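# Transfer top 96-well plate from rack K1 to nest N1

## Task

Take the top 96-well plate off the stack rack K1 and put it into the plate nest N1, lying flat between the nest's locators and turned so its well A1 (the cut-off corner) is at the nest corner labelled A1. The plate underneath must stay in K1 exactly as it started. The result only counts if everything stays put without the robot holding it, so the gripper has to release the plate and back away at the end.

## Robot and tools

Robot: two five-joint arms, left_arm and right_arm, each ending in a two-finger gripper. A hand can tilt toward or away from its own arm's base but cannot tip sideways. The first joint turns the arm about a vertical axis at its base (angle grows counterclockwise seen from above). The next three joints bend the arm within a single plane containing that axis, and the fifth rolls the gripper about the finger direction. So the fingers always point somewhere inside the vertical plane through the base axis and the hand. The idle arm may be parked out of the way. The arms must never collide or shove each other.

Gripper: fully open gap is 84 mm between pads. Plates (and blocks or reservoirs) can only be taken across their width, gripping the body above the base flange. Never drive a pad down onto the flange; it can jam there and opening may not release it. The fingers point along the gripper's +z and close along its y. The reported hand point sits between the pads when closed, roughly 2 cm behind the fingertips; closing pushes the tips about 10 mm further along +z. Well A1 is at the plate's cut-off corner.

Frame: one shared scene frame, metres. Origin on the table top midway between the arms, +z up, +x out across the table, left_arm on the +y side. The names left/right do not refer to image sides. Reported hand positions can be off, especially at long reach.

Tool execute_actions, argument actions: a list holding one item or nothing, plus optional pictures (boolean; pictures are included by default).
- Empty list: just returns the current state.
- Action: {"rows": [...], "steps": n}, n from 1 to 15 (default 15), each step 1/30 s. Rows hold 1 to 15 entries; one row is used per step and the final row repeats if rows run out.
- Wait: {"steps": n} with no rows, n up to 300; it returns once that many steps have elapsed since the previous result, with your reply time counted in.
- Each row is a single list of 12 numbers covering both arms, always all 12: left_arm waist, shoulder, elbow, wrist pitch, wrist roll, opening, then right_arm in the same order. The joint numbers are absolute target angles in radians, in the same form as the Joint positions line, not offsets. Ranges per arm: waist -6.283 to 6.283, shoulder -2.059 to 2.094, elbow -3.927 to 0.192, wrist pitch -1.693 to 3.142, wrist roll -6.283 to 6.283. A target more than 0.010 rad beyond a limit, and further out than the joint currently is, gets the whole call refused (nothing is sent). True limits may differ by up to 0.010 rad; targets past the true end are clipped there, reported as "joint sent to its limit" (possibly about an earlier action). Missing that message does not prove more travel exists.
- Opening is an absolute command from -1 (closed) to +1 (fully open).

Motion limits: joint targets move at most 3.14 rad/s, with 0.16 s to accelerate, and all joints of an arm are synchronised to arrive together. Each step, a target is held within 0.623 rad of the measured angle, and if the targets would move the hand more than 70 mm from where it is measured to be, the arm's targets are scaled back. Large moves therefore need several calls. Between calls the arms keep heading for the last row sent until they settle or a step is HELD; then only a new action moves them on.

Result lines: the state line gives each gripper's end_effector_position (m), end_effector_quat_wxyz, and linear/angular velocities. Joint positions and Joint velocities list each arm's five joints (rad, rad/s) and then the pad gap (m; 0.084 when open). grip_measured is the measured opening on the command's -1..1 scale. HELD marks steps where your row was not (fully) sent. "joint command not followed" means a clearance check altered or blocked joint targets; the rest of the row still ran. MOTOR HOT appears from 65 °C; at 80 °C an OVER-TEMPERATURE FAULT brakes that arm until it cools. A TORQUE FAULT (load limits in N m: waist 44, shoulder 44, elbow 26.4, wrist pitch 17.6, wrist roll 17.6, held weight included) stops the arm, backs the joint off slightly, holds it 10 s and drops the rest of the call.

Holding: keep commanding an opening clearly below grip_measured; the bigger the gap, the harder the squeeze (about 24 N per pad at most, for parts up to about 6 cm). Closing fast can over-squeeze. Re-sending the measured value still gives a light grip, weaker on wider parts, and wide ones may slip. Holding loads heats motors, so do not linger. Occasional tugs on a held part or pushes on loose items can happen.

Tool zoom_image: camera (cam_high, cam_low, cam_left_wrist, cam_right_wrist) and region [x0, y0, x1, y1] in pixels of that camera's last full 672x504 image, top-left origin, at most 504x504. Returns a closer look.

Tool finished_scene: argument scene (the current scene number). Ends the scene irreversibly and reports whether it succeeded. Call it only after the plate rests on its own in N1 and the hand has opened and moved away.

Cameras: cam_high, cam_low and the two wrist cameras, with pinhole+radial calibration (K, distortion, world-to-camera transforms) given; wrist poses follow joint readings, and small calibration errors are expected.

Avoid: dropping or knocking anything off the table (ends the scene), disturbing the lower plate in K1, slamming or pressing hard, pads on flanges, and arm-to-arm contact. Smooth, economical moves are preferred.

Each tool is called after "Emit:" as name(argument=value, ...) on one line, values as JSON.

## Session

Emit:
execute_actions(actions=[])

Scene clock: 0.00 s of 8400.00 s.
left_arm: end_effector_position=(+0.0502, +0.8120, +0.1937) grip_measured=+1.00 end_effector_quat_wxyz=(+0.188, +0.539, +0.723, -0.389) end_effector_velocity=(+0.000, -0.000, -0.000) end_effector_angular_velocity=(-0.001, -0.001, -0.001) | right_arm: end_effector_position=(+0.5978, -0.6689, +0.2290) grip_measured=+1.00 end_effector_quat_wxyz=(+0.143, -0.533, +0.782, -0.291) end_effector_velocity=(+0.000, +0.000, +0.000) end_effector_angular_velocity=(-0.000, -0.000, +0.000)
Joint positions: left_arm=[ 1.265  0.774 -2.058  2.178 -0.479  0.084] | right_arm=[-0.604  0.15  -1.028  0.217  1.428  0.084]
Joint velocities: left_arm=[-0.001  0.001 -0.    -0.     0.001  0.   ] | right_arm=[ 0. -0.  0. -0.  0.  0.]
camera_calibration (this result's frames):
cam_left_wrist: T_world_to_cam=[[0.928132, 0.117564, -0.3532, -0.0444472], [0.34159, -0.646072, 0.682574, 0.442254], [-0.147946, -0.754168, -0.639799, 0.874673], [0, 0, 0, 1]] pos_world=[0.019588, 0.950604, 0.242044]
cam_right_wrist: T_world_to_cam=[[-0.758919, 0.25557, -0.598937, 0.793601], [0.389772, 0.915087, -0.103411, 0.473659], [0.521651, -0.31193, -0.794091, -0.202509], [0, 0, 0, 1]] pos_world=[0.523299, -0.699428, 0.363489]

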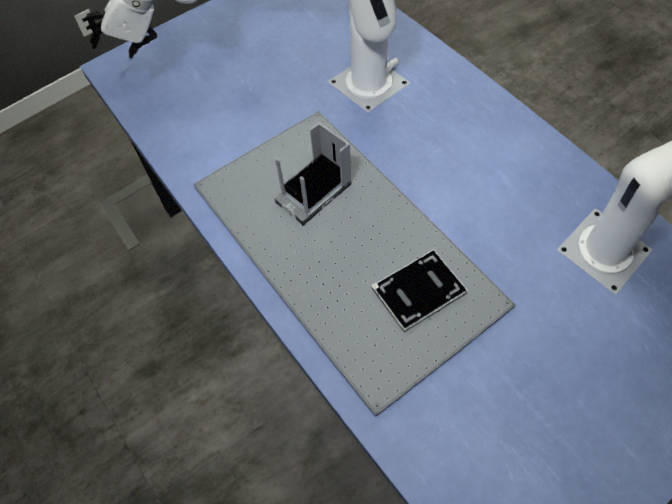

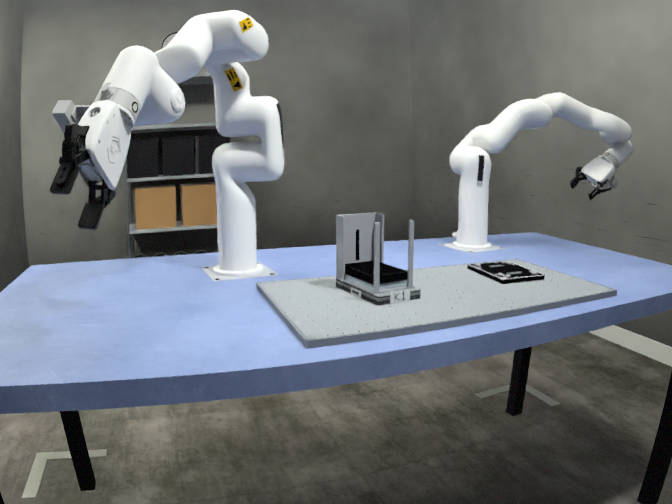

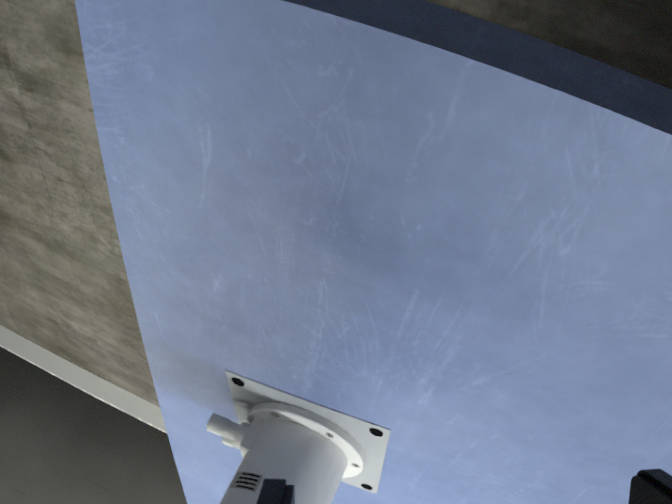

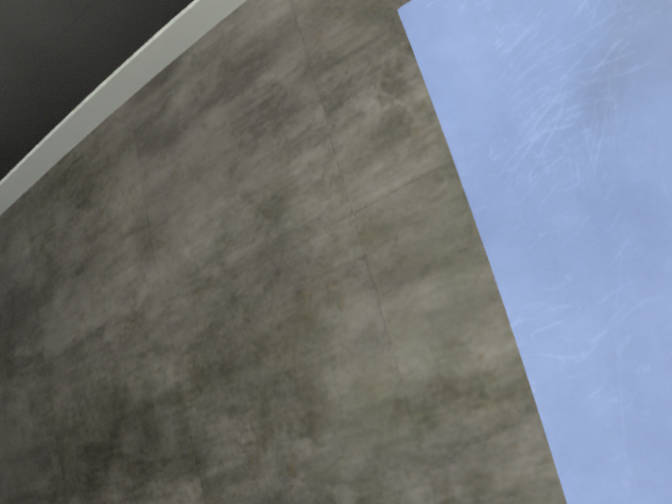

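Emit:
zoom_image(camera="cam_high", region=[260, 115, 370, 230])

Emit:
zoom_image(camera="cam_high", region=[365, 240, 475, 340])

Emit:
zoom_image(camera="cam_low", region=[325, 205, 435, 310])

Region (260, 115, 370, 230) of cam_high's 672x504 image, scaled by 4.383, with more detail than that image has; it fills the left 482 columns of this view, and the rest is white.

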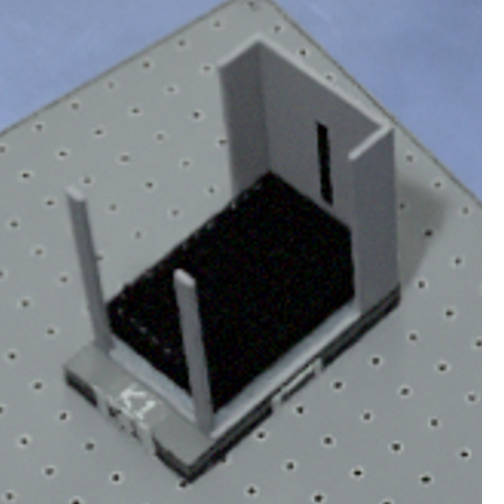

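Region (365, 240, 475, 340) of cam_high's 672x504 image, scaled by 4.582, with more detail than that image has; it fills the top 458 rows of this view, and the rest is white.

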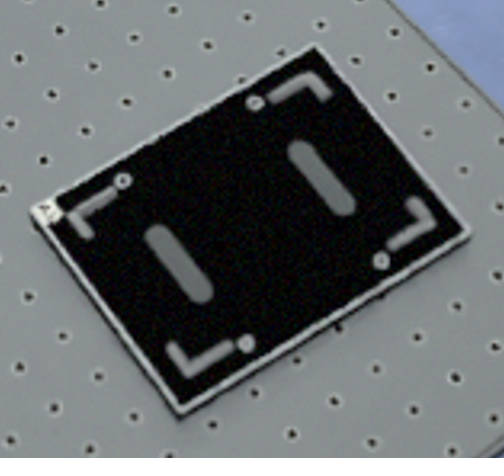

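Region (325, 205, 435, 310) of cam_low's 672x504 image, scaled by 4.582, with more detail than that image has; it fills the top 481 rows of this view, and the rest is white.

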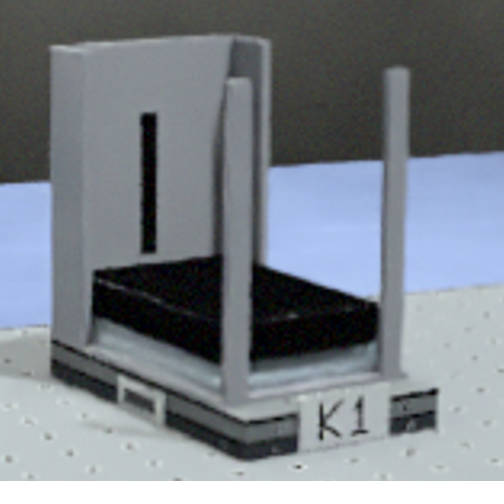

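Emit:
execute_actions(actions=[{"rows": [[1.265,0.774,-2.058,2.178,-0.479,1,-0.600,0.149,-1.027,0.220,1.425,1],[1.265,0.774,-2.058,2.178,-0.479,1,-0.590,0.145,-1.025,0.228,1.415,1],[1.265,0.774,-2.058,2.178,-0.479,1,-0.574,0.139,-1.022,0.241,1.400,1],[1.265,0.774,-2.058,2.178,-0.479,1,-0.551,0.131,-1.018,0.259,1.379,1],[1.265,0.774,-2.058,2.178,-0.479,1,-0.523,0.121,-1.013,0.281,1.353,1],[1.265,0.774,-2.058,2.178,-0.479,1,-0.491,0.109,-1.007,0.306,1.323,1],[1.265,0.774,-2.058,2.178,-0.479,1,-0.454,0.095,-1.001,0.335,1.289,1],[1.265,0.774,-2.058,2.178,-0.479,1,-0.413,0.080,-0.993,0.368,1.252,1],[1.265,0.774,-2.058,2.178,-0.479,1,-0.369,0.064,-0.985,0.403,1.211,1],[1.265,0.774,-2.058,2.178,-0.479,1,-0.322,0.047,-0.977,0.440,1.167,1],[1.265,0.774,-2.058,2.178,-0.479,1,-0.272,0.029,-0.968,0.479,1.121,1],[1.265,0.774,-2.058,2.178,-0.479,1,-0.221,0.010,-0.958,0.519,1.074,1],[1.265,0.774,-2.058,2.178,-0.479,1,-0.168,-0.009,-0.949,0.561,1.025,1],[1.265,0.774,-2.058,2.178,-0.479,1,-0.114,-0.028,-0.939,0.604,0.975,1],[1.265,0.774,-2.058,2.178,-0.479,1,-0.060,-0.048,-0.929,0.647,0.925,1]], "steps": 15}], pictures=false)

Emit:
execute_actions(actions=[{"rows": [[1.265,0.774,-2.058,2.178,-0.479,1,-0.006,-0.068,-0.919,0.689,0.875,1],[1.265,0.774,-2.058,2.178,-0.479,1,0.048,-0.088,-0.909,0.732,0.825,1],[1.265,0.774,-2.058,2.178,-0.479,1,0.101,-0.107,-0.900,0.774,0.776,1],[1.265,0.774,-2.058,2.178,-0.479,1,0.152,-0.126,-0.890,0.814,0.729,1],[1.265,0.774,-2.058,2.178,-0.479,1,0.202,-0.144,-0.881,0.853,0.683,1],[1.265,0.774,-2.058,2.178,-0.479,1,0.249,-0.161,-0.873,0.891,0.639,1],[1.265,0.774,-2.058,2.178,-0.479,1,0.293,-0.177,-0.865,0.925,0.598,1],[1.265,0.774,-2.058,2.178,-0.479,1,0.334,-0.192,-0.857,0.958,0.561,1],[1.265,0.774,-2.058,2.178,-0.479,1,0.371,-0.205,-0.850,0.987,0.527,1],[1.265,0.774,-2.058,2.178,-0.479,1,0.403,-0.217,-0.844,1.013,0.497,1],[1.265,0.774,-2.058,2.178,-0.479,1,0.431,-0.227,-0.839,1.034,0.471,1],[1.265,0.774,-2.058,2.178,-0.479,1,0.453,-0.235,-0.835,1.052,0.450,1],[1.265,0.774,-2.058,2.178,-0.479,1,0.470,-0.241,-0.832,1.065,0.435,1],[1.265,0.774,-2.058,2.178,-0.479,1,0.480,-0.245,-0.830,1.073,0.425,1],[1.265,0.774,-2.058,2.178,-0.479,1,0.4839,-0.2465,-0.8298,1.0762,0.4219,1]], "steps": 15}], pictures=false)

Emit:
execute_actions(actions=[{"steps": 30}])

Emit:
zoom_image(camera="cam_right_wrist", region=[260, 200, 620, 504])

Scene clock: 14.57 s of 8400.00 s.
left_arm: end_effector_position=(+0.0503, +0.8119, +0.1937) grip_measured=+1.00 end_effector_quat_wxyz=(+0.188, +0.539, +0.723, -0.389) end_effector_velocity=(-0.001, +0.000, -0.000) end_effector_angular_velocity=(-0.000, -0.001, +0.003) | right_arm: end_effector_position=(+0.6150, -0.5069, +0.2207) grip_measured=+1.00 end_effector_quat_wxyz=(-0.112, +0.727, -0.640, +0.223) end_effector_velocity=(-0.028, +0.485, -0.025) end_effector_angular_velocity=(-0.222, +0.559, +1.445)
Joint positions: left_arm=[ 1.265  0.774 -2.058  2.178 -0.479  0.084] | right_arm=[-0.343  0.055 -0.981  0.422  1.188  0.084]
Joint velocities: left_arm=[ 0.003  0.     0.    -0.     0.001  0.   ] | right_arm=[ 0.801 -0.289  0.145  0.629 -0.736  0.   ]
Steps of this call (steps 1 to 90: nothing new was sent; then 11.07 s passed at rest; steps 91 to 105: all 15 steps of this action). Readings (joint positions):
91: left_arm=[1.265 0.774 -2.058 2.178 -0.479] | right_arm=[-0.604 0.150 -1.028 0.217 1.428]
92: left_arm=[1.265 0.774 -2.058 2.178 -0.479] | right_arm=[-0.604 0.150 -1.027 0.218 1.427]
94: left_arm=[1.265 0.774 -2.058 2.178 -0.479] | right_arm=[-0.596 0.147 -1.026 0.225 1.419]
98: left_arm=[1.265 0.774 -2.058 2.178 -0.479] | right_arm=[-0.529 0.123 -1.014 0.278 1.357]
105: the state above

Scene clock: 15.07 s of 8400.00 s.
left_arm: end_effector_position=(+0.0503, +0.8119, +0.1937) grip_measured=+1.00 end_effector_quat_wxyz=(+0.188, +0.539, +0.723, -0.389) end_effector_velocity=(-0.001, +0.000, -0.001) end_effector_angular_velocity=(-0.002, +0.001, +0.002) | right_arm: end_effector_position=(+0.5414, -0.2816, +0.2111) grip_measured=+1.00 end_effector_quat_wxyz=(-0.058, +0.942, -0.311, +0.110) end_effector_velocity=(-0.261, +0.395, -0.012) end_effector_angular_velocity=(-0.283, +0.493, +1.663)
Joint positions: left_arm=[ 1.265  0.774 -2.058  2.178 -0.479  0.084] | right_arm=[ 0.075 -0.097 -0.904  0.753  0.801  0.084]
Joint velocities: left_arm=[ 0.002  0.002 -0.    -0.    -0.    -0.   ] | right_arm=[ 0.878 -0.32   0.161  0.692 -0.81   0.   ]
Steps of this call (steps 1 to 15: all 15 steps of this action). Readings (joint positions):
1: left_arm=[1.265 0.774 -2.058 2.178 -0.479] | right_arm=[-0.316 0.045 -0.976 0.443 1.163]
2: left_arm=[1.265 0.774 -2.058 2.178 -0.479] | right_arm=[-0.289 0.035 -0.971 0.464 1.138]
4: left_arm=[1.265 0.774 -2.058 2.178 -0.479] | right_arm=[-0.235 0.016 -0.961 0.507 1.088]
8: left_arm=[1.265 0.774 -2.058 2.178 -0.479] | right_arm=[-0.125 -0.025 -0.941 0.594 0.986]
15: the state above

Scene clock: 16.07 s of 8400.00 s.
left_arm: end_effector_position=(+0.0503, +0.8119, +0.1937) grip_measured=+1.00 end_effector_quat_wxyz=(+0.188, +0.539, +0.723, -0.389) end_effector_velocity=(-0.001, +0.000, +0.000) end_effector_angular_velocity=(+0.001, +0.000, +0.002) | right_arm: end_effector_position=(+0.3902, -0.1468, +0.2101) grip_measured=+1.00 end_effector_quat_wxyz=(-0.000, +0.997, +0.074, +0.000) end_effector_velocity=(-0.001, +0.001, +0.000) end_effector_angular_velocity=(+0.000, -0.000, +0.003)
Joint positions: left_arm=[ 1.265  0.774 -2.058  2.178 -0.479  0.084] | right_arm=[ 0.484 -0.246 -0.83   1.076  0.422  0.084]
Joint velocities: left_arm=[ 0.001 -0.001  0.     0.    -0.     0.   ] | right_arm=[ 0.003 -0.001  0.     0.    -0.     0.   ]
Steps of this call (steps 1 to 30: the robot went on to your last target). Readings (joint positions):
1: left_arm=[1.265 0.774 -2.058 2.178 -0.479] | right_arm=[0.105 -0.108 -0.899 0.776 0.773]
2: left_arm=[1.265 0.774 -2.058 2.178 -0.479] | right_arm=[0.134 -0.119 -0.894 0.799 0.746]
4: left_arm=[1.265 0.774 -2.058 2.178 -0.479] | right_arm=[0.194 -0.141 -0.883 0.847 0.690]
8: left_arm=[1.265 0.774 -2.058 2.178 -0.479] | right_arm=[0.318 -0.186 -0.860 0.945 0.576]
30: the state above
camera_calibration (this result's frames):
cam_left_wrist: T_world_to_cam=[[0.928035, 0.11739, -0.353511, -0.0442836], [0.341758, -0.645827, 0.682722, 0.441898], [-0.148162, -0.754405, -0.639469, 0.874739], [0, 0, 0, 1]] pos_world=[0.0196774, 0.950496, 0.242021]
cam_right_wrist: T_world_to_cam=[[0.158597, -0.9873, 0.00921123, -0.176941], [-0.98725, -0.158704, -0.0123044, 0.435374], [0.01361, -0.00714234, -0.999882, 0.339861], [0, 0, 0, 1]] pos_world=[0.453259, -0.103171, 0.346808]

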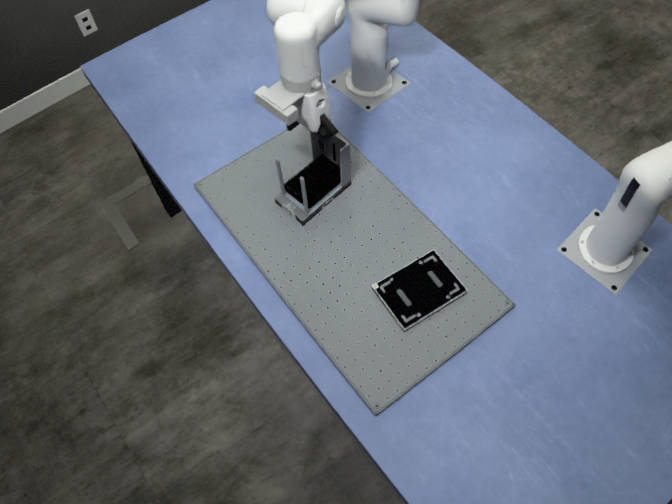

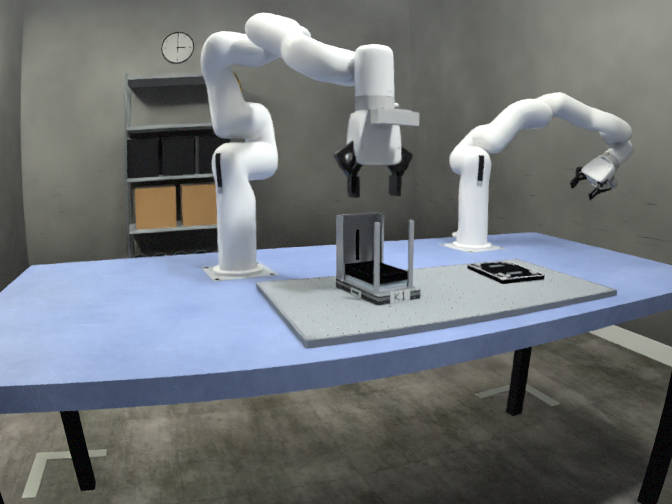

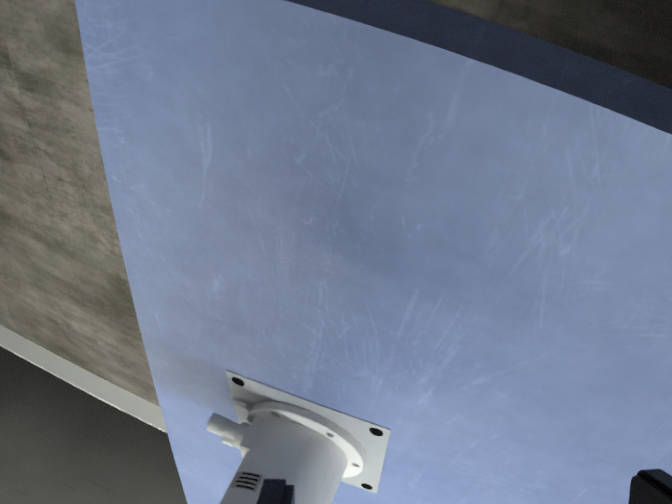

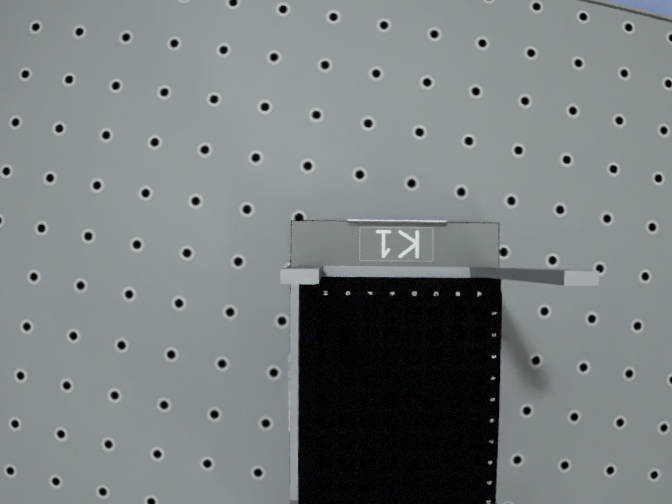

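Region (260, 200, 620, 504) of cam_right_wrist's 672x504 image, scaled by 1.400, with more detail than that image has; it fills the top 426 rows of this view, and the rest is white.

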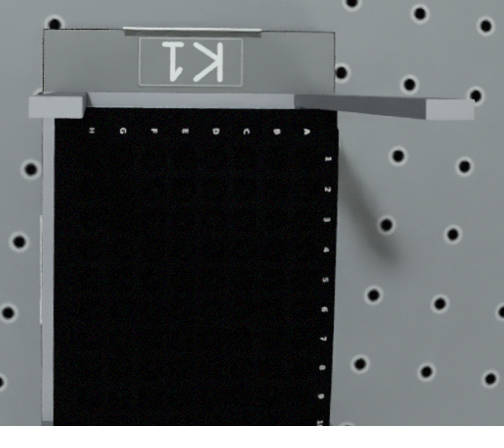

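Emit:
execute_actions(actions=[{"rows": [[1.265,0.774,-2.058,2.178,-0.479,1,0.485,-0.246,-0.825,1.071,0.421,1],[1.265,0.774,-2.058,2.178,-0.479,1,0.4865,-0.244,-0.817,1.061,0.420,1],[1.265,0.774,-2.058,2.178,-0.479,1,0.488,-0.240,-0.8065,1.0465,0.4185,1],[1.265,0.774,-2.058,2.178,-0.479,1,0.4894,-0.2335,-0.7945,1.028,0.4174,1],[1.265,0.774,-2.058,2.178,-0.479,1,0.4894,-0.2251,-0.7815,1.0066,0.4174,1],[1.265,0.774,-2.058,2.178,-0.479,1,0.4894,-0.2161,-0.769,0.9851,0.4174,1],[1.265,0.774,-2.058,2.178,-0.479,1,0.4894,-0.2065,-0.757,0.9635,0.4174,1],[1.265,0.774,-2.058,2.178,-0.479,1,0.4894,-0.1963,-0.7454,0.9417,0.4174,1],[1.265,0.774,-2.058,2.178,-0.479,1,0.4894,-0.1871,-0.7359,0.923,0.4174,1],[1.265,0.774,-2.058,2.178,-0.479,1,0.4894,-0.1758,-0.7252,0.901,0.4174,1],[1.265,0.774,-2.058,2.178,-0.479,1,0.4894,-0.164,-0.715,0.879,0.4174,1],[1.265,0.774,-2.058,2.178,-0.479,1,0.4894,-0.1534,-0.7066,0.86,0.4174,1],[1.265,0.774,-2.058,2.178,-0.479,1,0.4894,-0.1405,-0.6973,0.8378,0.4174,1],[1.265,0.774,-2.058,2.178,-0.479,1,0.4894,-0.127,-0.6884,0.8154,0.4174,1],[1.265,0.774,-2.058,2.178,-0.479,1,0.4894,-0.1149,-0.6813,0.7962,0.4174,1]], "steps": 15}], pictures=false)

Emit:
execute_actions(actions=[{"rows": [[1.265,0.774,-2.058,2.178,-0.479,1,0.4894,-0.1003,-0.6734,0.7737,0.4174,1],[1.265,0.774,-2.058,2.178,-0.479,1,0.4894,-0.0852,-0.6661,0.7513,0.4174,1],[1.265,0.774,-2.058,2.178,-0.479,1,0.4894,-0.0717,-0.6602,0.7319,0.4174,1],[1.265,0.774,-2.058,2.178,-0.479,1,0.4894,-0.0578,-0.6547,0.7125,0.4174,1],[1.265,0.774,-2.058,2.178,-0.479,1,0.4894,-0.0459,-0.6505,0.6964,0.4174,1],[1.265,0.774,-2.058,2.178,-0.479,1,0.4894,-0.0362,-0.6472,0.6834,0.4174,1],[1.265,0.774,-2.058,2.178,-0.479,1,0.4894,-0.0288,-0.6449,0.6737,0.4174,1],[1.265,0.774,-2.058,2.178,-0.479,1,0.4894,-0.0239,-0.6434,0.6673,0.4174,1]], "steps": 15}], pictures=false)

Emit:
execute_actions(actions=[{"steps": 12}])

Emit:
zoom_image(camera="cam_low", region=[325, 225, 425, 305])

Emit:
zoom_image(camera="cam_right_wrist", region=[240, 250, 464, 504])

Emit:
zoom_image(camera="cam_right_wrist", region=[448, 250, 672, 504])

Emit:
zoom_image(camera="cam_high", region=[270, 140, 360, 230])

Scene clock: 26.53 s of 8400.00 s.
left_arm: end_effector_position=(+0.0503, +0.8119, +0.1937) grip_measured=+1.00 end_effector_quat_wxyz=(+0.188, +0.539, +0.723, -0.389) end_effector_velocity=(-0.000, +0.000, -0.000) end_effector_angular_velocity=(-0.000, -0.000, +0.000) | right_arm: end_effector_position=(+0.3879, -0.1456, +0.1423) grip_measured=+1.00 end_effector_quat_wxyz=(+0.000, +0.997, +0.080, -0.000) end_effector_velocity=(+0.002, +0.002, -0.196) end_effector_angular_velocity=(+0.005, -0.008, +0.000)
Joint positions: left_arm=[ 1.265  0.774 -2.058  2.178 -0.479  0.084] | right_arm=[ 0.489 -0.157 -0.711  0.868  0.417  0.084]
Joint velocities: left_arm=[ 0.001 -0.     0.     0.     0.     0.   ] | right_arm=[ 0.     0.351  0.272 -0.632 -0.     0.   ]
Steps of this call (steps 1 to 15: the robot went on to your last target; steps 16 to 90: nothing new was sent; then 6.97 s passed at rest; steps 91 to 105: all 15 steps of this action). Readings (joint positions):
91: left_arm=[1.265 0.774 -2.058 2.178 -0.479] | right_arm=[0.484 -0.246 -0.830 1.076 0.422]
92: left_arm=[1.265 0.774 -2.058 2.178 -0.479] | right_arm=[0.484 -0.246 -0.829 1.075 0.422]
94: left_arm=[1.265 0.774 -2.058 2.178 -0.479] | right_arm=[0.485 -0.245 -0.822 1.065 0.421]
98: left_arm=[1.265 0.774 -2.058 2.178 -0.479] | right_arm=[0.489 -0.226 -0.785 1.010 0.418]
105: the state above

Scene clock: 27.03 s of 8400.00 s.
left_arm: end_effector_position=(+0.0503, +0.8119, +0.1937) grip_measured=+1.00 end_effector_quat_wxyz=(+0.188, +0.539, +0.723, -0.389) end_effector_velocity=(-0.000, +0.000, -0.001) end_effector_angular_velocity=(-0.001, +0.000, +0.001) | right_arm: end_effector_position=(+0.3883, -0.1453, +0.0811) grip_measured=+1.00 end_effector_quat_wxyz=(-0.000, +0.997, +0.080, +0.001) end_effector_velocity=(+0.004, +0.003, -0.000) end_effector_angular_velocity=(+0.010, -0.015, +0.001)
Joint positions: left_arm=[ 1.265  0.774 -2.058  2.178 -0.479  0.084] | right_arm=[ 0.489 -0.026 -0.645  0.669  0.417  0.084]
Joint velocities: left_arm=[ 0.001  0.001 -0.    -0.     0.     0.   ] | right_arm=[ 0.001  0.006 -0.001 -0.023 -0.     0.   ]
Steps of this call (steps 1 to 15: all 15 steps of this action). Readings (joint positions):
1: left_arm=[1.265 0.774 -2.058 2.178 -0.479] | right_arm=[0.489 -0.145 -0.702 0.847 0.417]
2: left_arm=[1.265 0.774 -2.058 2.178 -0.479] | right_arm=[0.489 -0.132 -0.693 0.826 0.417]
4: left_arm=[1.265 0.774 -2.058 2.178 -0.479] | right_arm=[0.489 -0.105 -0.678 0.784 0.417]
8: left_arm=[1.265 0.774 -2.058 2.178 -0.479] | right_arm=[0.489 -0.052 -0.653 0.707 0.417]
15: the state above

Scene clock: 27.43 s of 8400.00 s.
left_arm: end_effector_position=(+0.0503, +0.8119, +0.1937) grip_measured=+1.00 end_effector_quat_wxyz=(+0.188, +0.539, +0.723, -0.389) end_effector_velocity=(-0.000, +0.000, +0.000) end_effector_angular_velocity=(+0.000, +0.001, +0.001) | right_arm: end_effector_position=(+0.3879, -0.1455, +0.0802) grip_measured=+1.00 end_effector_quat_wxyz=(-0.000, +0.997, +0.080, +0.000) end_effector_velocity=(-0.000, -0.000, -0.001) end_effector_angular_velocity=(-0.001, +0.001, -0.001)
Joint positions: left_arm=[ 1.265  0.774 -2.058  2.178 -0.479  0.084] | right_arm=[ 0.489 -0.024 -0.643  0.667  0.417  0.084]
Joint velocities: left_arm=[ 0.    -0.     0.     0.    -0.001 -0.   ] | right_arm=[-0.001  0.001  0.001 -0.     0.     0.   ]
Steps of this call (steps 1 to 12: the robot went on to your last target). Readings (joint positions):
1: left_arm=[1.265 0.774 -2.058 2.178 -0.479] | right_arm=[0.489 -0.025 -0.645 0.668 0.417]
2: left_arm=[1.265 0.774 -2.058 2.178 -0.479] | right_arm=[0.489 -0.025 -0.644 0.668 0.417]
4: left_arm=[1.265 0.774 -2.058 2.178 -0.479] | right_arm=[0.489 -0.025 -0.644 0.668 0.417]
8: left_arm=[1.265 0.774 -2.058 2.178 -0.479] | right_arm=[0.489 -0.024 -0.644 0.667 0.417]
12: the state above
camera_calibration (this result's frames):
cam_left_wrist: T_world_to_cam=[[0.928035, 0.11739, -0.353511, -0.0442837], [0.341758, -0.645827, 0.682722, 0.441898], [-0.148162, -0.754405, -0.639469, 0.874739], [0, 0, 0, 1]] pos_world=[0.0196774, 0.950496, 0.242021]
cam_right_wrist: T_world_to_cam=[[0.168872, -0.985596, 0.00914538, -0.17782], [-0.985541, -0.168979, -0.0124579, 0.429627], [0.0138238, -0.00690935, -0.999881, 0.209989], [0, 0, 0, 1]] pos_world=[0.450541, -0.10121, 0.216942]

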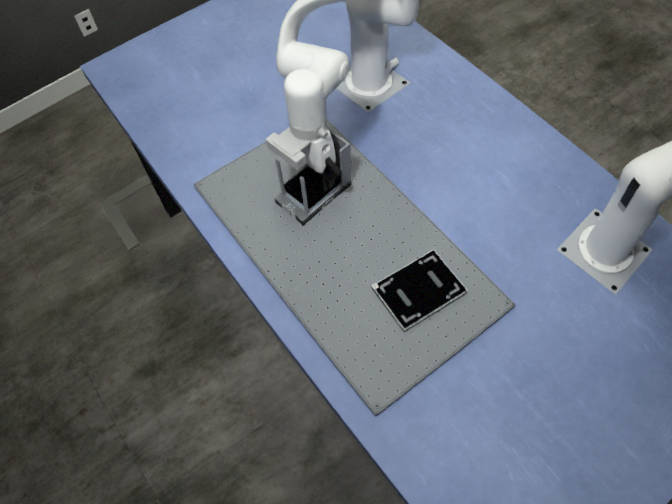

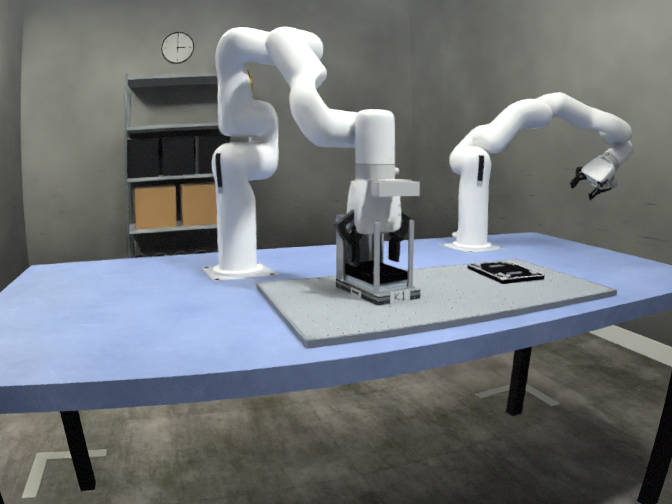

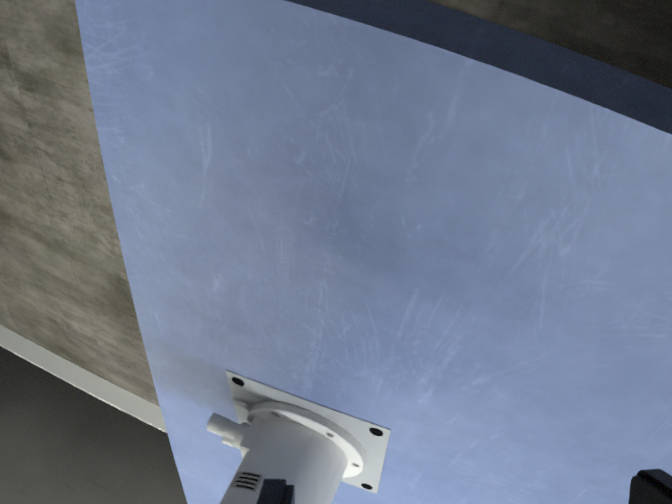

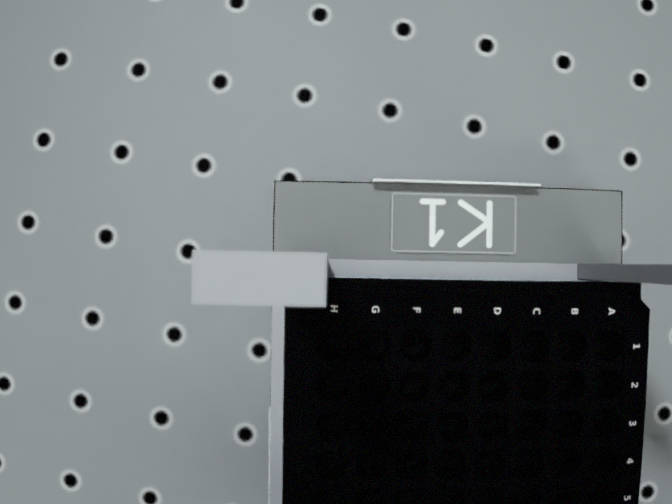

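Region (325, 225, 425, 305) of cam_low's 672x504 image, scaled by 5.040, with more detail than that image has; it fills the top 403 rows of this view, and the rest is white.

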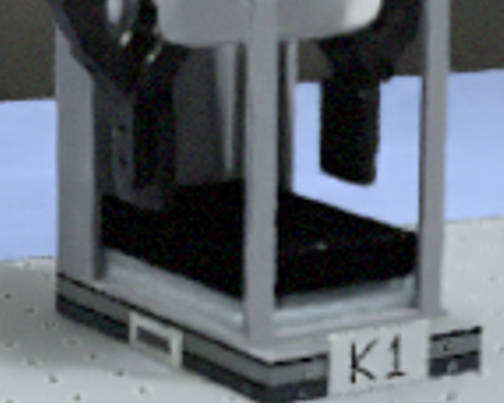

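Region (240, 250, 464, 504) of cam_right_wrist's 672x504 image, scaled by 1.984, with more detail than that image has; it fills the left 444 columns of this view, and the rest is white.

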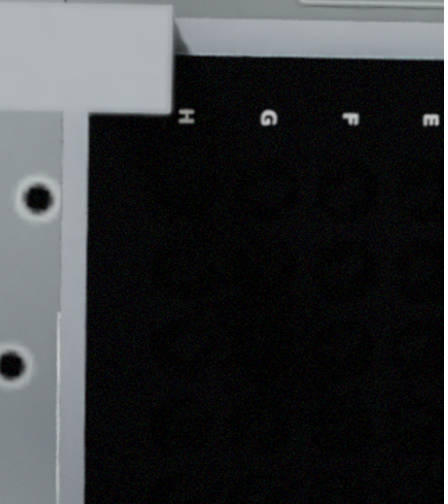

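Region (448, 250, 672, 504) of cam_right_wrist's 672x504 image, scaled by 1.984, with more detail than that image has; it fills the left 444 columns of this view, and the rest is white.

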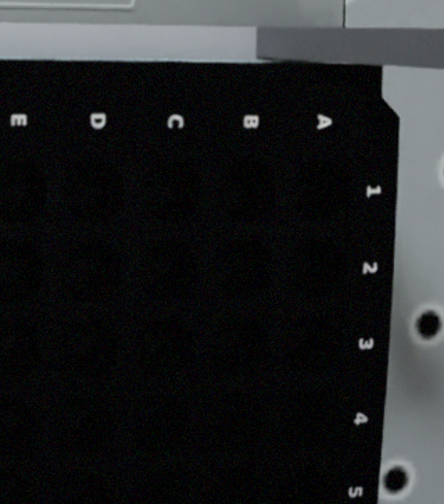

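Region (270, 140, 360, 230) of cam_high's 672x504 image, scaled by 5.600, with more detail than that image has.

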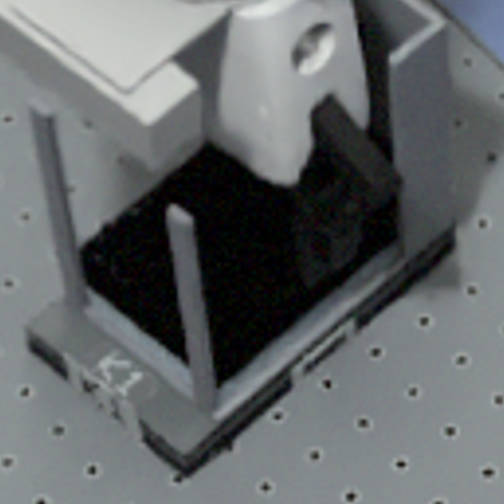

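Emit:
execute_actions(actions=[{"rows": [[1.265,0.774,-2.058,2.178,-0.479,1,0.4894,-0.0214,-0.6427,0.6641,0.416,1],[1.265,0.774,-2.058,2.178,-0.479,1,0.4894,-0.0176,-0.6416,0.6592,0.415,1],[1.265,0.774,-2.058,2.178,-0.479,1,0.4894,-0.0138,-0.6405,0.6543,0.414,1],[1.265,0.774,-2.058,2.178,-0.479,1,0.4894,-0.01,-0.6395,0.6495,0.414,1],[1.265,0.774,-2.058,2.178,-0.479,1,0.4894,-0.0061,-0.6385,0.6446,0.414,1],[1.265,0.774,-2.058,2.178,-0.479,1,0.4894,-0.0022,-0.6375,0.6397,0.414,1],[1.265,0.774,-2.058,2.178,-0.479,1,0.4894,0.0004,-0.6369,0.6365,0.414,1],[1.265,0.774,-2.058,2.178,-0.479,1,0.4894,0.003,-0.6363,0.6333,0.414,1],[1.265,0.774,-2.058,2.178,-0.479,1,0.4894,0.0056,-0.6357,0.6301,0.414,1],[1.265,0.774,-2.058,2.178,-0.479,1,0.4894,0.0083,-0.6351,0.6268,0.414,1],[1.265,0.774,-2.058,2.178,-0.479,1,0.4894,0.0109,-0.6345,0.6236,0.414,1],[1.265,0.774,-2.058,2.178,-0.479,1,0.4894,0.0136,-0.6339,0.6203,0.414,1],[1.265,0.774,-2.058,2.178,-0.479,1,0.4894,0.0162,-0.6334,0.6172,0.414,1],[1.265,0.774,-2.058,2.178,-0.479,1,0.4894,0.018,-0.633,0.615,0.414,1],[1.265,0.774,-2.058,2.178,-0.479,1,0.4894,0.0189,-0.6328,0.6139,0.414,1]], "steps": 15}], pictures=false)

Emit:
execute_actions(actions=[{"steps": 10}])

Emit:
zoom_image(camera="cam_low", region=[325, 225, 425, 305])

Scene clock: 35.27 s of 8400.00 s.
left_arm: end_effector_position=(+0.0503, +0.8119, +0.1937) grip_measured=+1.00 end_effector_quat_wxyz=(+0.188, +0.539, +0.723, -0.389) end_effector_velocity=(-0.000, -0.000, -0.000) end_effector_angular_velocity=(-0.000, +0.001, +0.001) | right_arm: end_effector_position=(+0.3879, -0.1456, +0.0657) grip_measured=+1.00 end_effector_quat_wxyz=(+0.000, +0.997, +0.081, -0.000) end_effector_velocity=(-0.001, -0.001, -0.027) end_effector_angular_velocity=(-0.002, +0.003, -0.001)
Joint positions: left_arm=[ 1.265  0.774 -2.058  2.178 -0.479  0.084] | right_arm=[ 0.489  0.013 -0.634  0.621  0.414  0.084]
Joint velocities: left_arm=[ 0.001  0.     0.     0.    -0.001 -0.   ] | right_arm=[-0.001  0.071  0.016 -0.083 -0.    -0.   ]
Steps of this call (steps 1 to 15: the robot went on to your last target; steps 16 to 90: nothing new was sent; then 4.33 s passed at rest; steps 91 to 105: all 15 steps of this action). Readings (joint positions):
91: left_arm=[1.265 0.774 -2.058 2.178 -0.479] | right_arm=[0.489 -0.024 -0.643 0.667 0.417]
92: left_arm=[1.265 0.774 -2.058 2.178 -0.479] | right_arm=[0.489 -0.024 -0.643 0.667 0.417]
94: left_arm=[1.265 0.774 -2.058 2.178 -0.479] | right_arm=[0.489 -0.020 -0.643 0.661 0.416]
98: left_arm=[1.265 0.774 -2.058 2.178 -0.479] | right_arm=[0.489 -0.006 -0.638 0.645 0.414]
105: the state above

Scene clock: 35.60 s of 8400.00 s.
left_arm: end_effector_position=(+0.0503, +0.8119, +0.1937) grip_measured=+1.00 end_effector_quat_wxyz=(+0.188, +0.539, +0.723, -0.389) end_effector_velocity=(-0.001, +0.000, -0.000) end_effector_angular_velocity=(-0.000, -0.000, +0.001) | right_arm: end_effector_position=(+0.3879, -0.1455, +0.0637) grip_measured=+1.00 end_effector_quat_wxyz=(-0.000, +0.997, +0.081, +0.000) end_effector_velocity=(-0.000, -0.000, -0.001) end_effector_angular_velocity=(-0.001, +0.001, +0.000)
Joint positions: left_arm=[ 1.265  0.774 -2.058  2.178 -0.479  0.084] | right_arm=[ 0.489  0.019 -0.633  0.614  0.414  0.084]
Joint velocities: left_arm=[ 0.001  0.001 -0.    -0.     0.001 -0.   ] | right_arm=[-0.     0.001  0.001 -0.001 -0.    -0.   ]
Steps of this call (steps 1 to 10: the robot went on to your last target). Readings (joint positions):
1: left_arm=[1.265 0.774 -2.058 2.178 -0.479] | right_arm=[0.489 0.015 -0.634 0.618 0.414]
2: left_arm=[1.265 0.774 -2.058 2.178 -0.479] | right_arm=[0.489 0.017 -0.633 0.617 0.414]
4: left_arm=[1.265 0.774 -2.058 2.178 -0.479] | right_arm=[0.489 0.018 -0.633 0.615 0.414]
8: left_arm=[1.265 0.774 -2.058 2.178 -0.479] | right_arm=[0.489 0.019 -0.633 0.614 0.414]
10: the state above
camera_calibration (this result's frames):
cam_left_wrist: T_world_to_cam=[[0.928035, 0.11739, -0.353511, -0.0442837], [0.341758, -0.645827, 0.682722, 0.441898], [-0.148162, -0.754405, -0.639469, 0.874739], [0, 0, 0, 1]] pos_world=[0.0196774, 0.950496, 0.242021]
cam_right_wrist: T_world_to_cam=[[0.172215, -0.985017, 0.0091446, -0.178884], [-0.984962, -0.172321, -0.0124618, 0.428714], [0.0138509, -0.00686097, -0.999881, 0.193497], [0, 0, 0, 1]] pos_world=[0.450393, -0.101, 0.200452]

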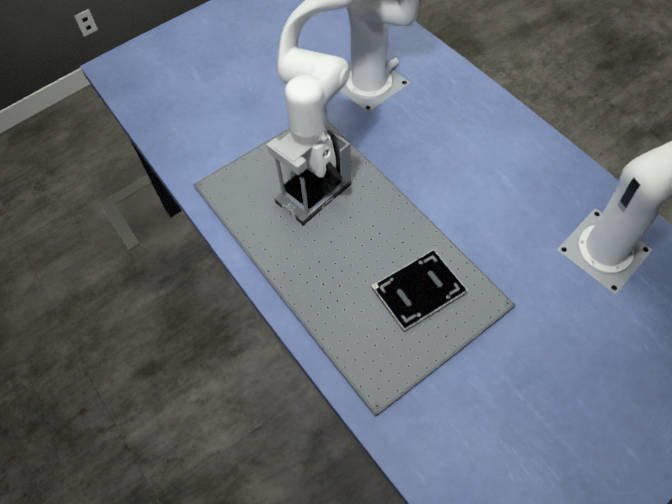

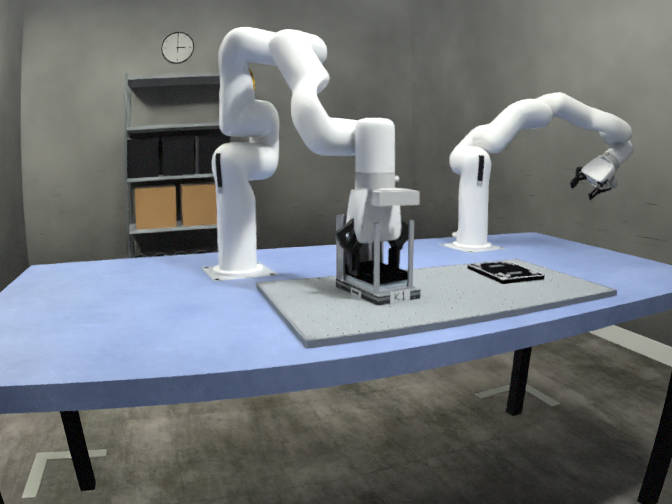

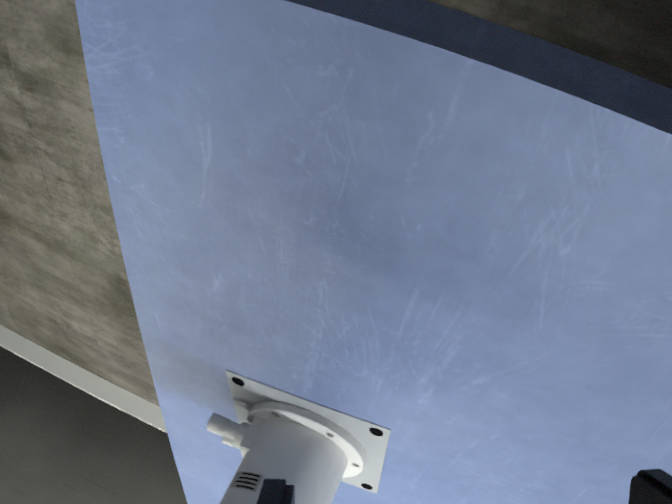

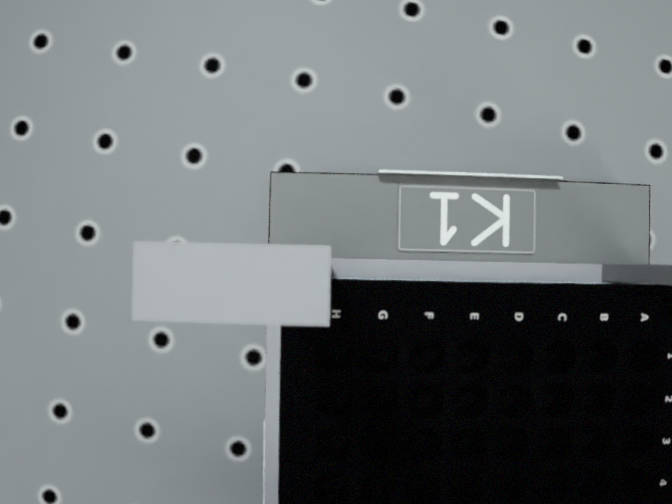

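Region (325, 225, 425, 305) of cam_low's 672x504 image, scaled by 5.040, with more detail than that image has; it fills the top 403 rows of this view, and the rest is white.

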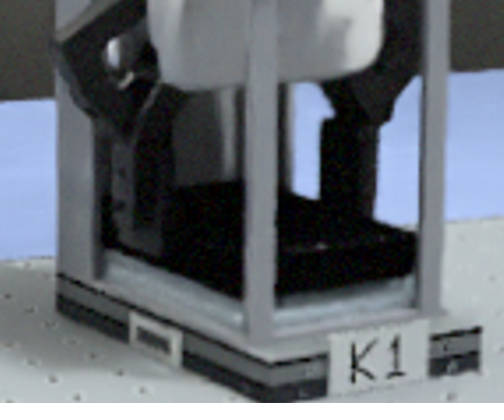

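Emit:
execute_actions(actions=[])

Scene clock: 42.07 s of 8400.00 s.
left_arm: end_effector_position=(+0.0503, +0.8119, +0.1937) grip_measured=+1.00 end_effector_quat_wxyz=(+0.188, +0.539, +0.723, -0.389) end_effector_velocity=(+0.000, -0.000, +0.000) end_effector_angular_velocity=(+0.000, +0.000, -0.000) | right_arm: end_effector_position=(+0.3879, -0.1456, +0.0636) grip_measured=+1.00 end_effector_quat_wxyz=(+0.000, +0.997, +0.081, +0.000) end_effector_velocity=(-0.000, +0.000, -0.000) end_effector_angular_velocity=(-0.000, +0.001, +0.000)
Joint positions: left_arm=[ 1.265  0.774 -2.058  2.178 -0.479  0.084] | right_arm=[ 0.489  0.019 -0.633  0.614  0.414  0.084]
Joint velocities: left_arm=[-0. -0.  0. -0. -0. -0.] | right_arm=[ 0.  0. -0.  0.  0. -0.]
Steps of this call (steps 1 to 15: the robot went on to your last target; steps 16 to 90: nothing new was sent; then 3.47 s passed at rest). Readings (joint positions):
1: left_arm=[1.265 0.774 -2.058 2.178 -0.479] | right_arm=[0.489 0.019 -0.633 0.614 0.414]
2: left_arm=[1.265 0.774 -2.058 2.178 -0.479] | right_arm=[0.489 0.019 -0.633 0.614 0.414]
4: left_arm=[1.265 0.774 -2.058 2.178 -0.479] | right_arm=[0.489 0.019 -0.633 0.614 0.414]
8: left_arm=[1.265 0.774 -2.058 2.178 -0.479] | right_arm=[0.489 0.019 -0.633 0.614 0.414]
90: the state above
All arms were judged still, so your last target was given up. Only a new action makes them travel on or press farther. Fingers that are still opening or closing keep moving.
camera_calibration (this result's frames):
cam_left_wrist: T_world_to_cam=[[0.928036, 0.11739, -0.35351, -0.0442835], [0.341758, -0.645827, 0.682722, 0.441898], [-0.148162, -0.754405, -0.639469, 0.874739], [0, 0, 0, 1]] pos_world=[0.0196774, 0.950496, 0.242021]
cam_right_wrist: T_world_to_cam=[[0.172222, -0.985015, 0.00923913, -0.178919], [-0.984964, -0.172328, -0.0122405, 0.428627], [0.0136493, -0.00699212, -0.999882, 0.193445], [0, 0, 0, 1]] pos_world=[0.450356, -0.101021, 0.200322]

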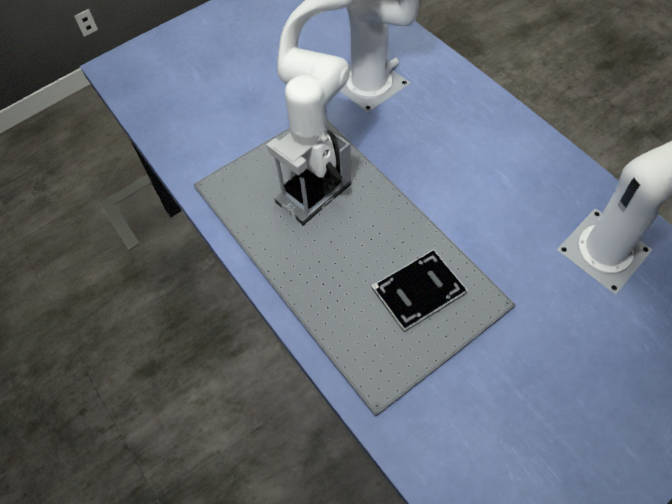

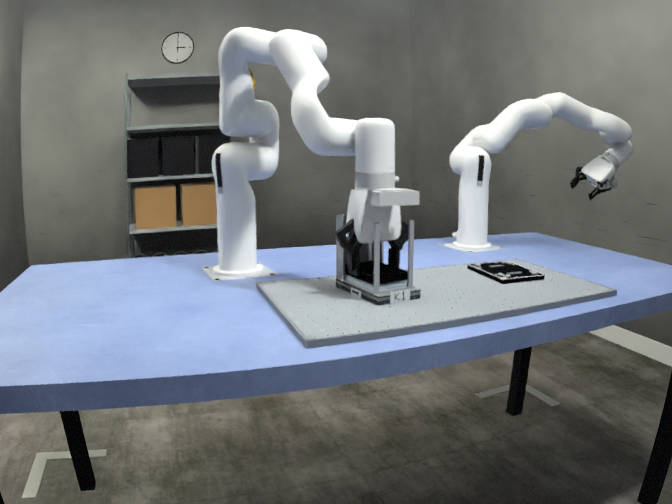

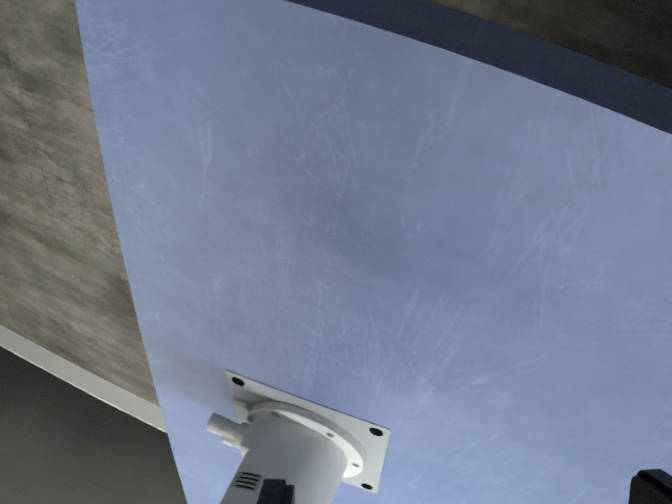

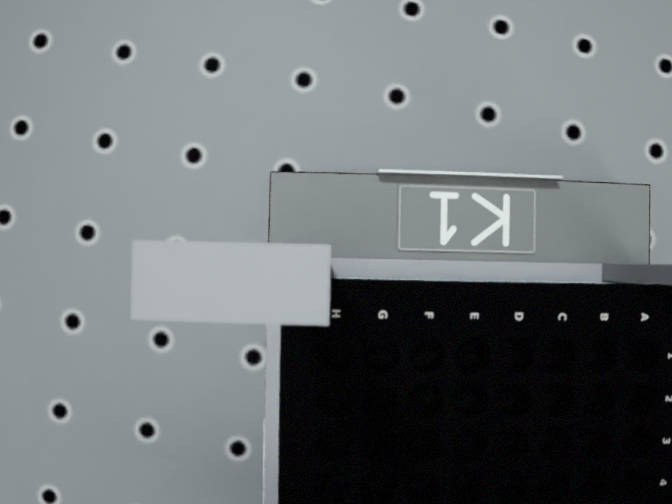

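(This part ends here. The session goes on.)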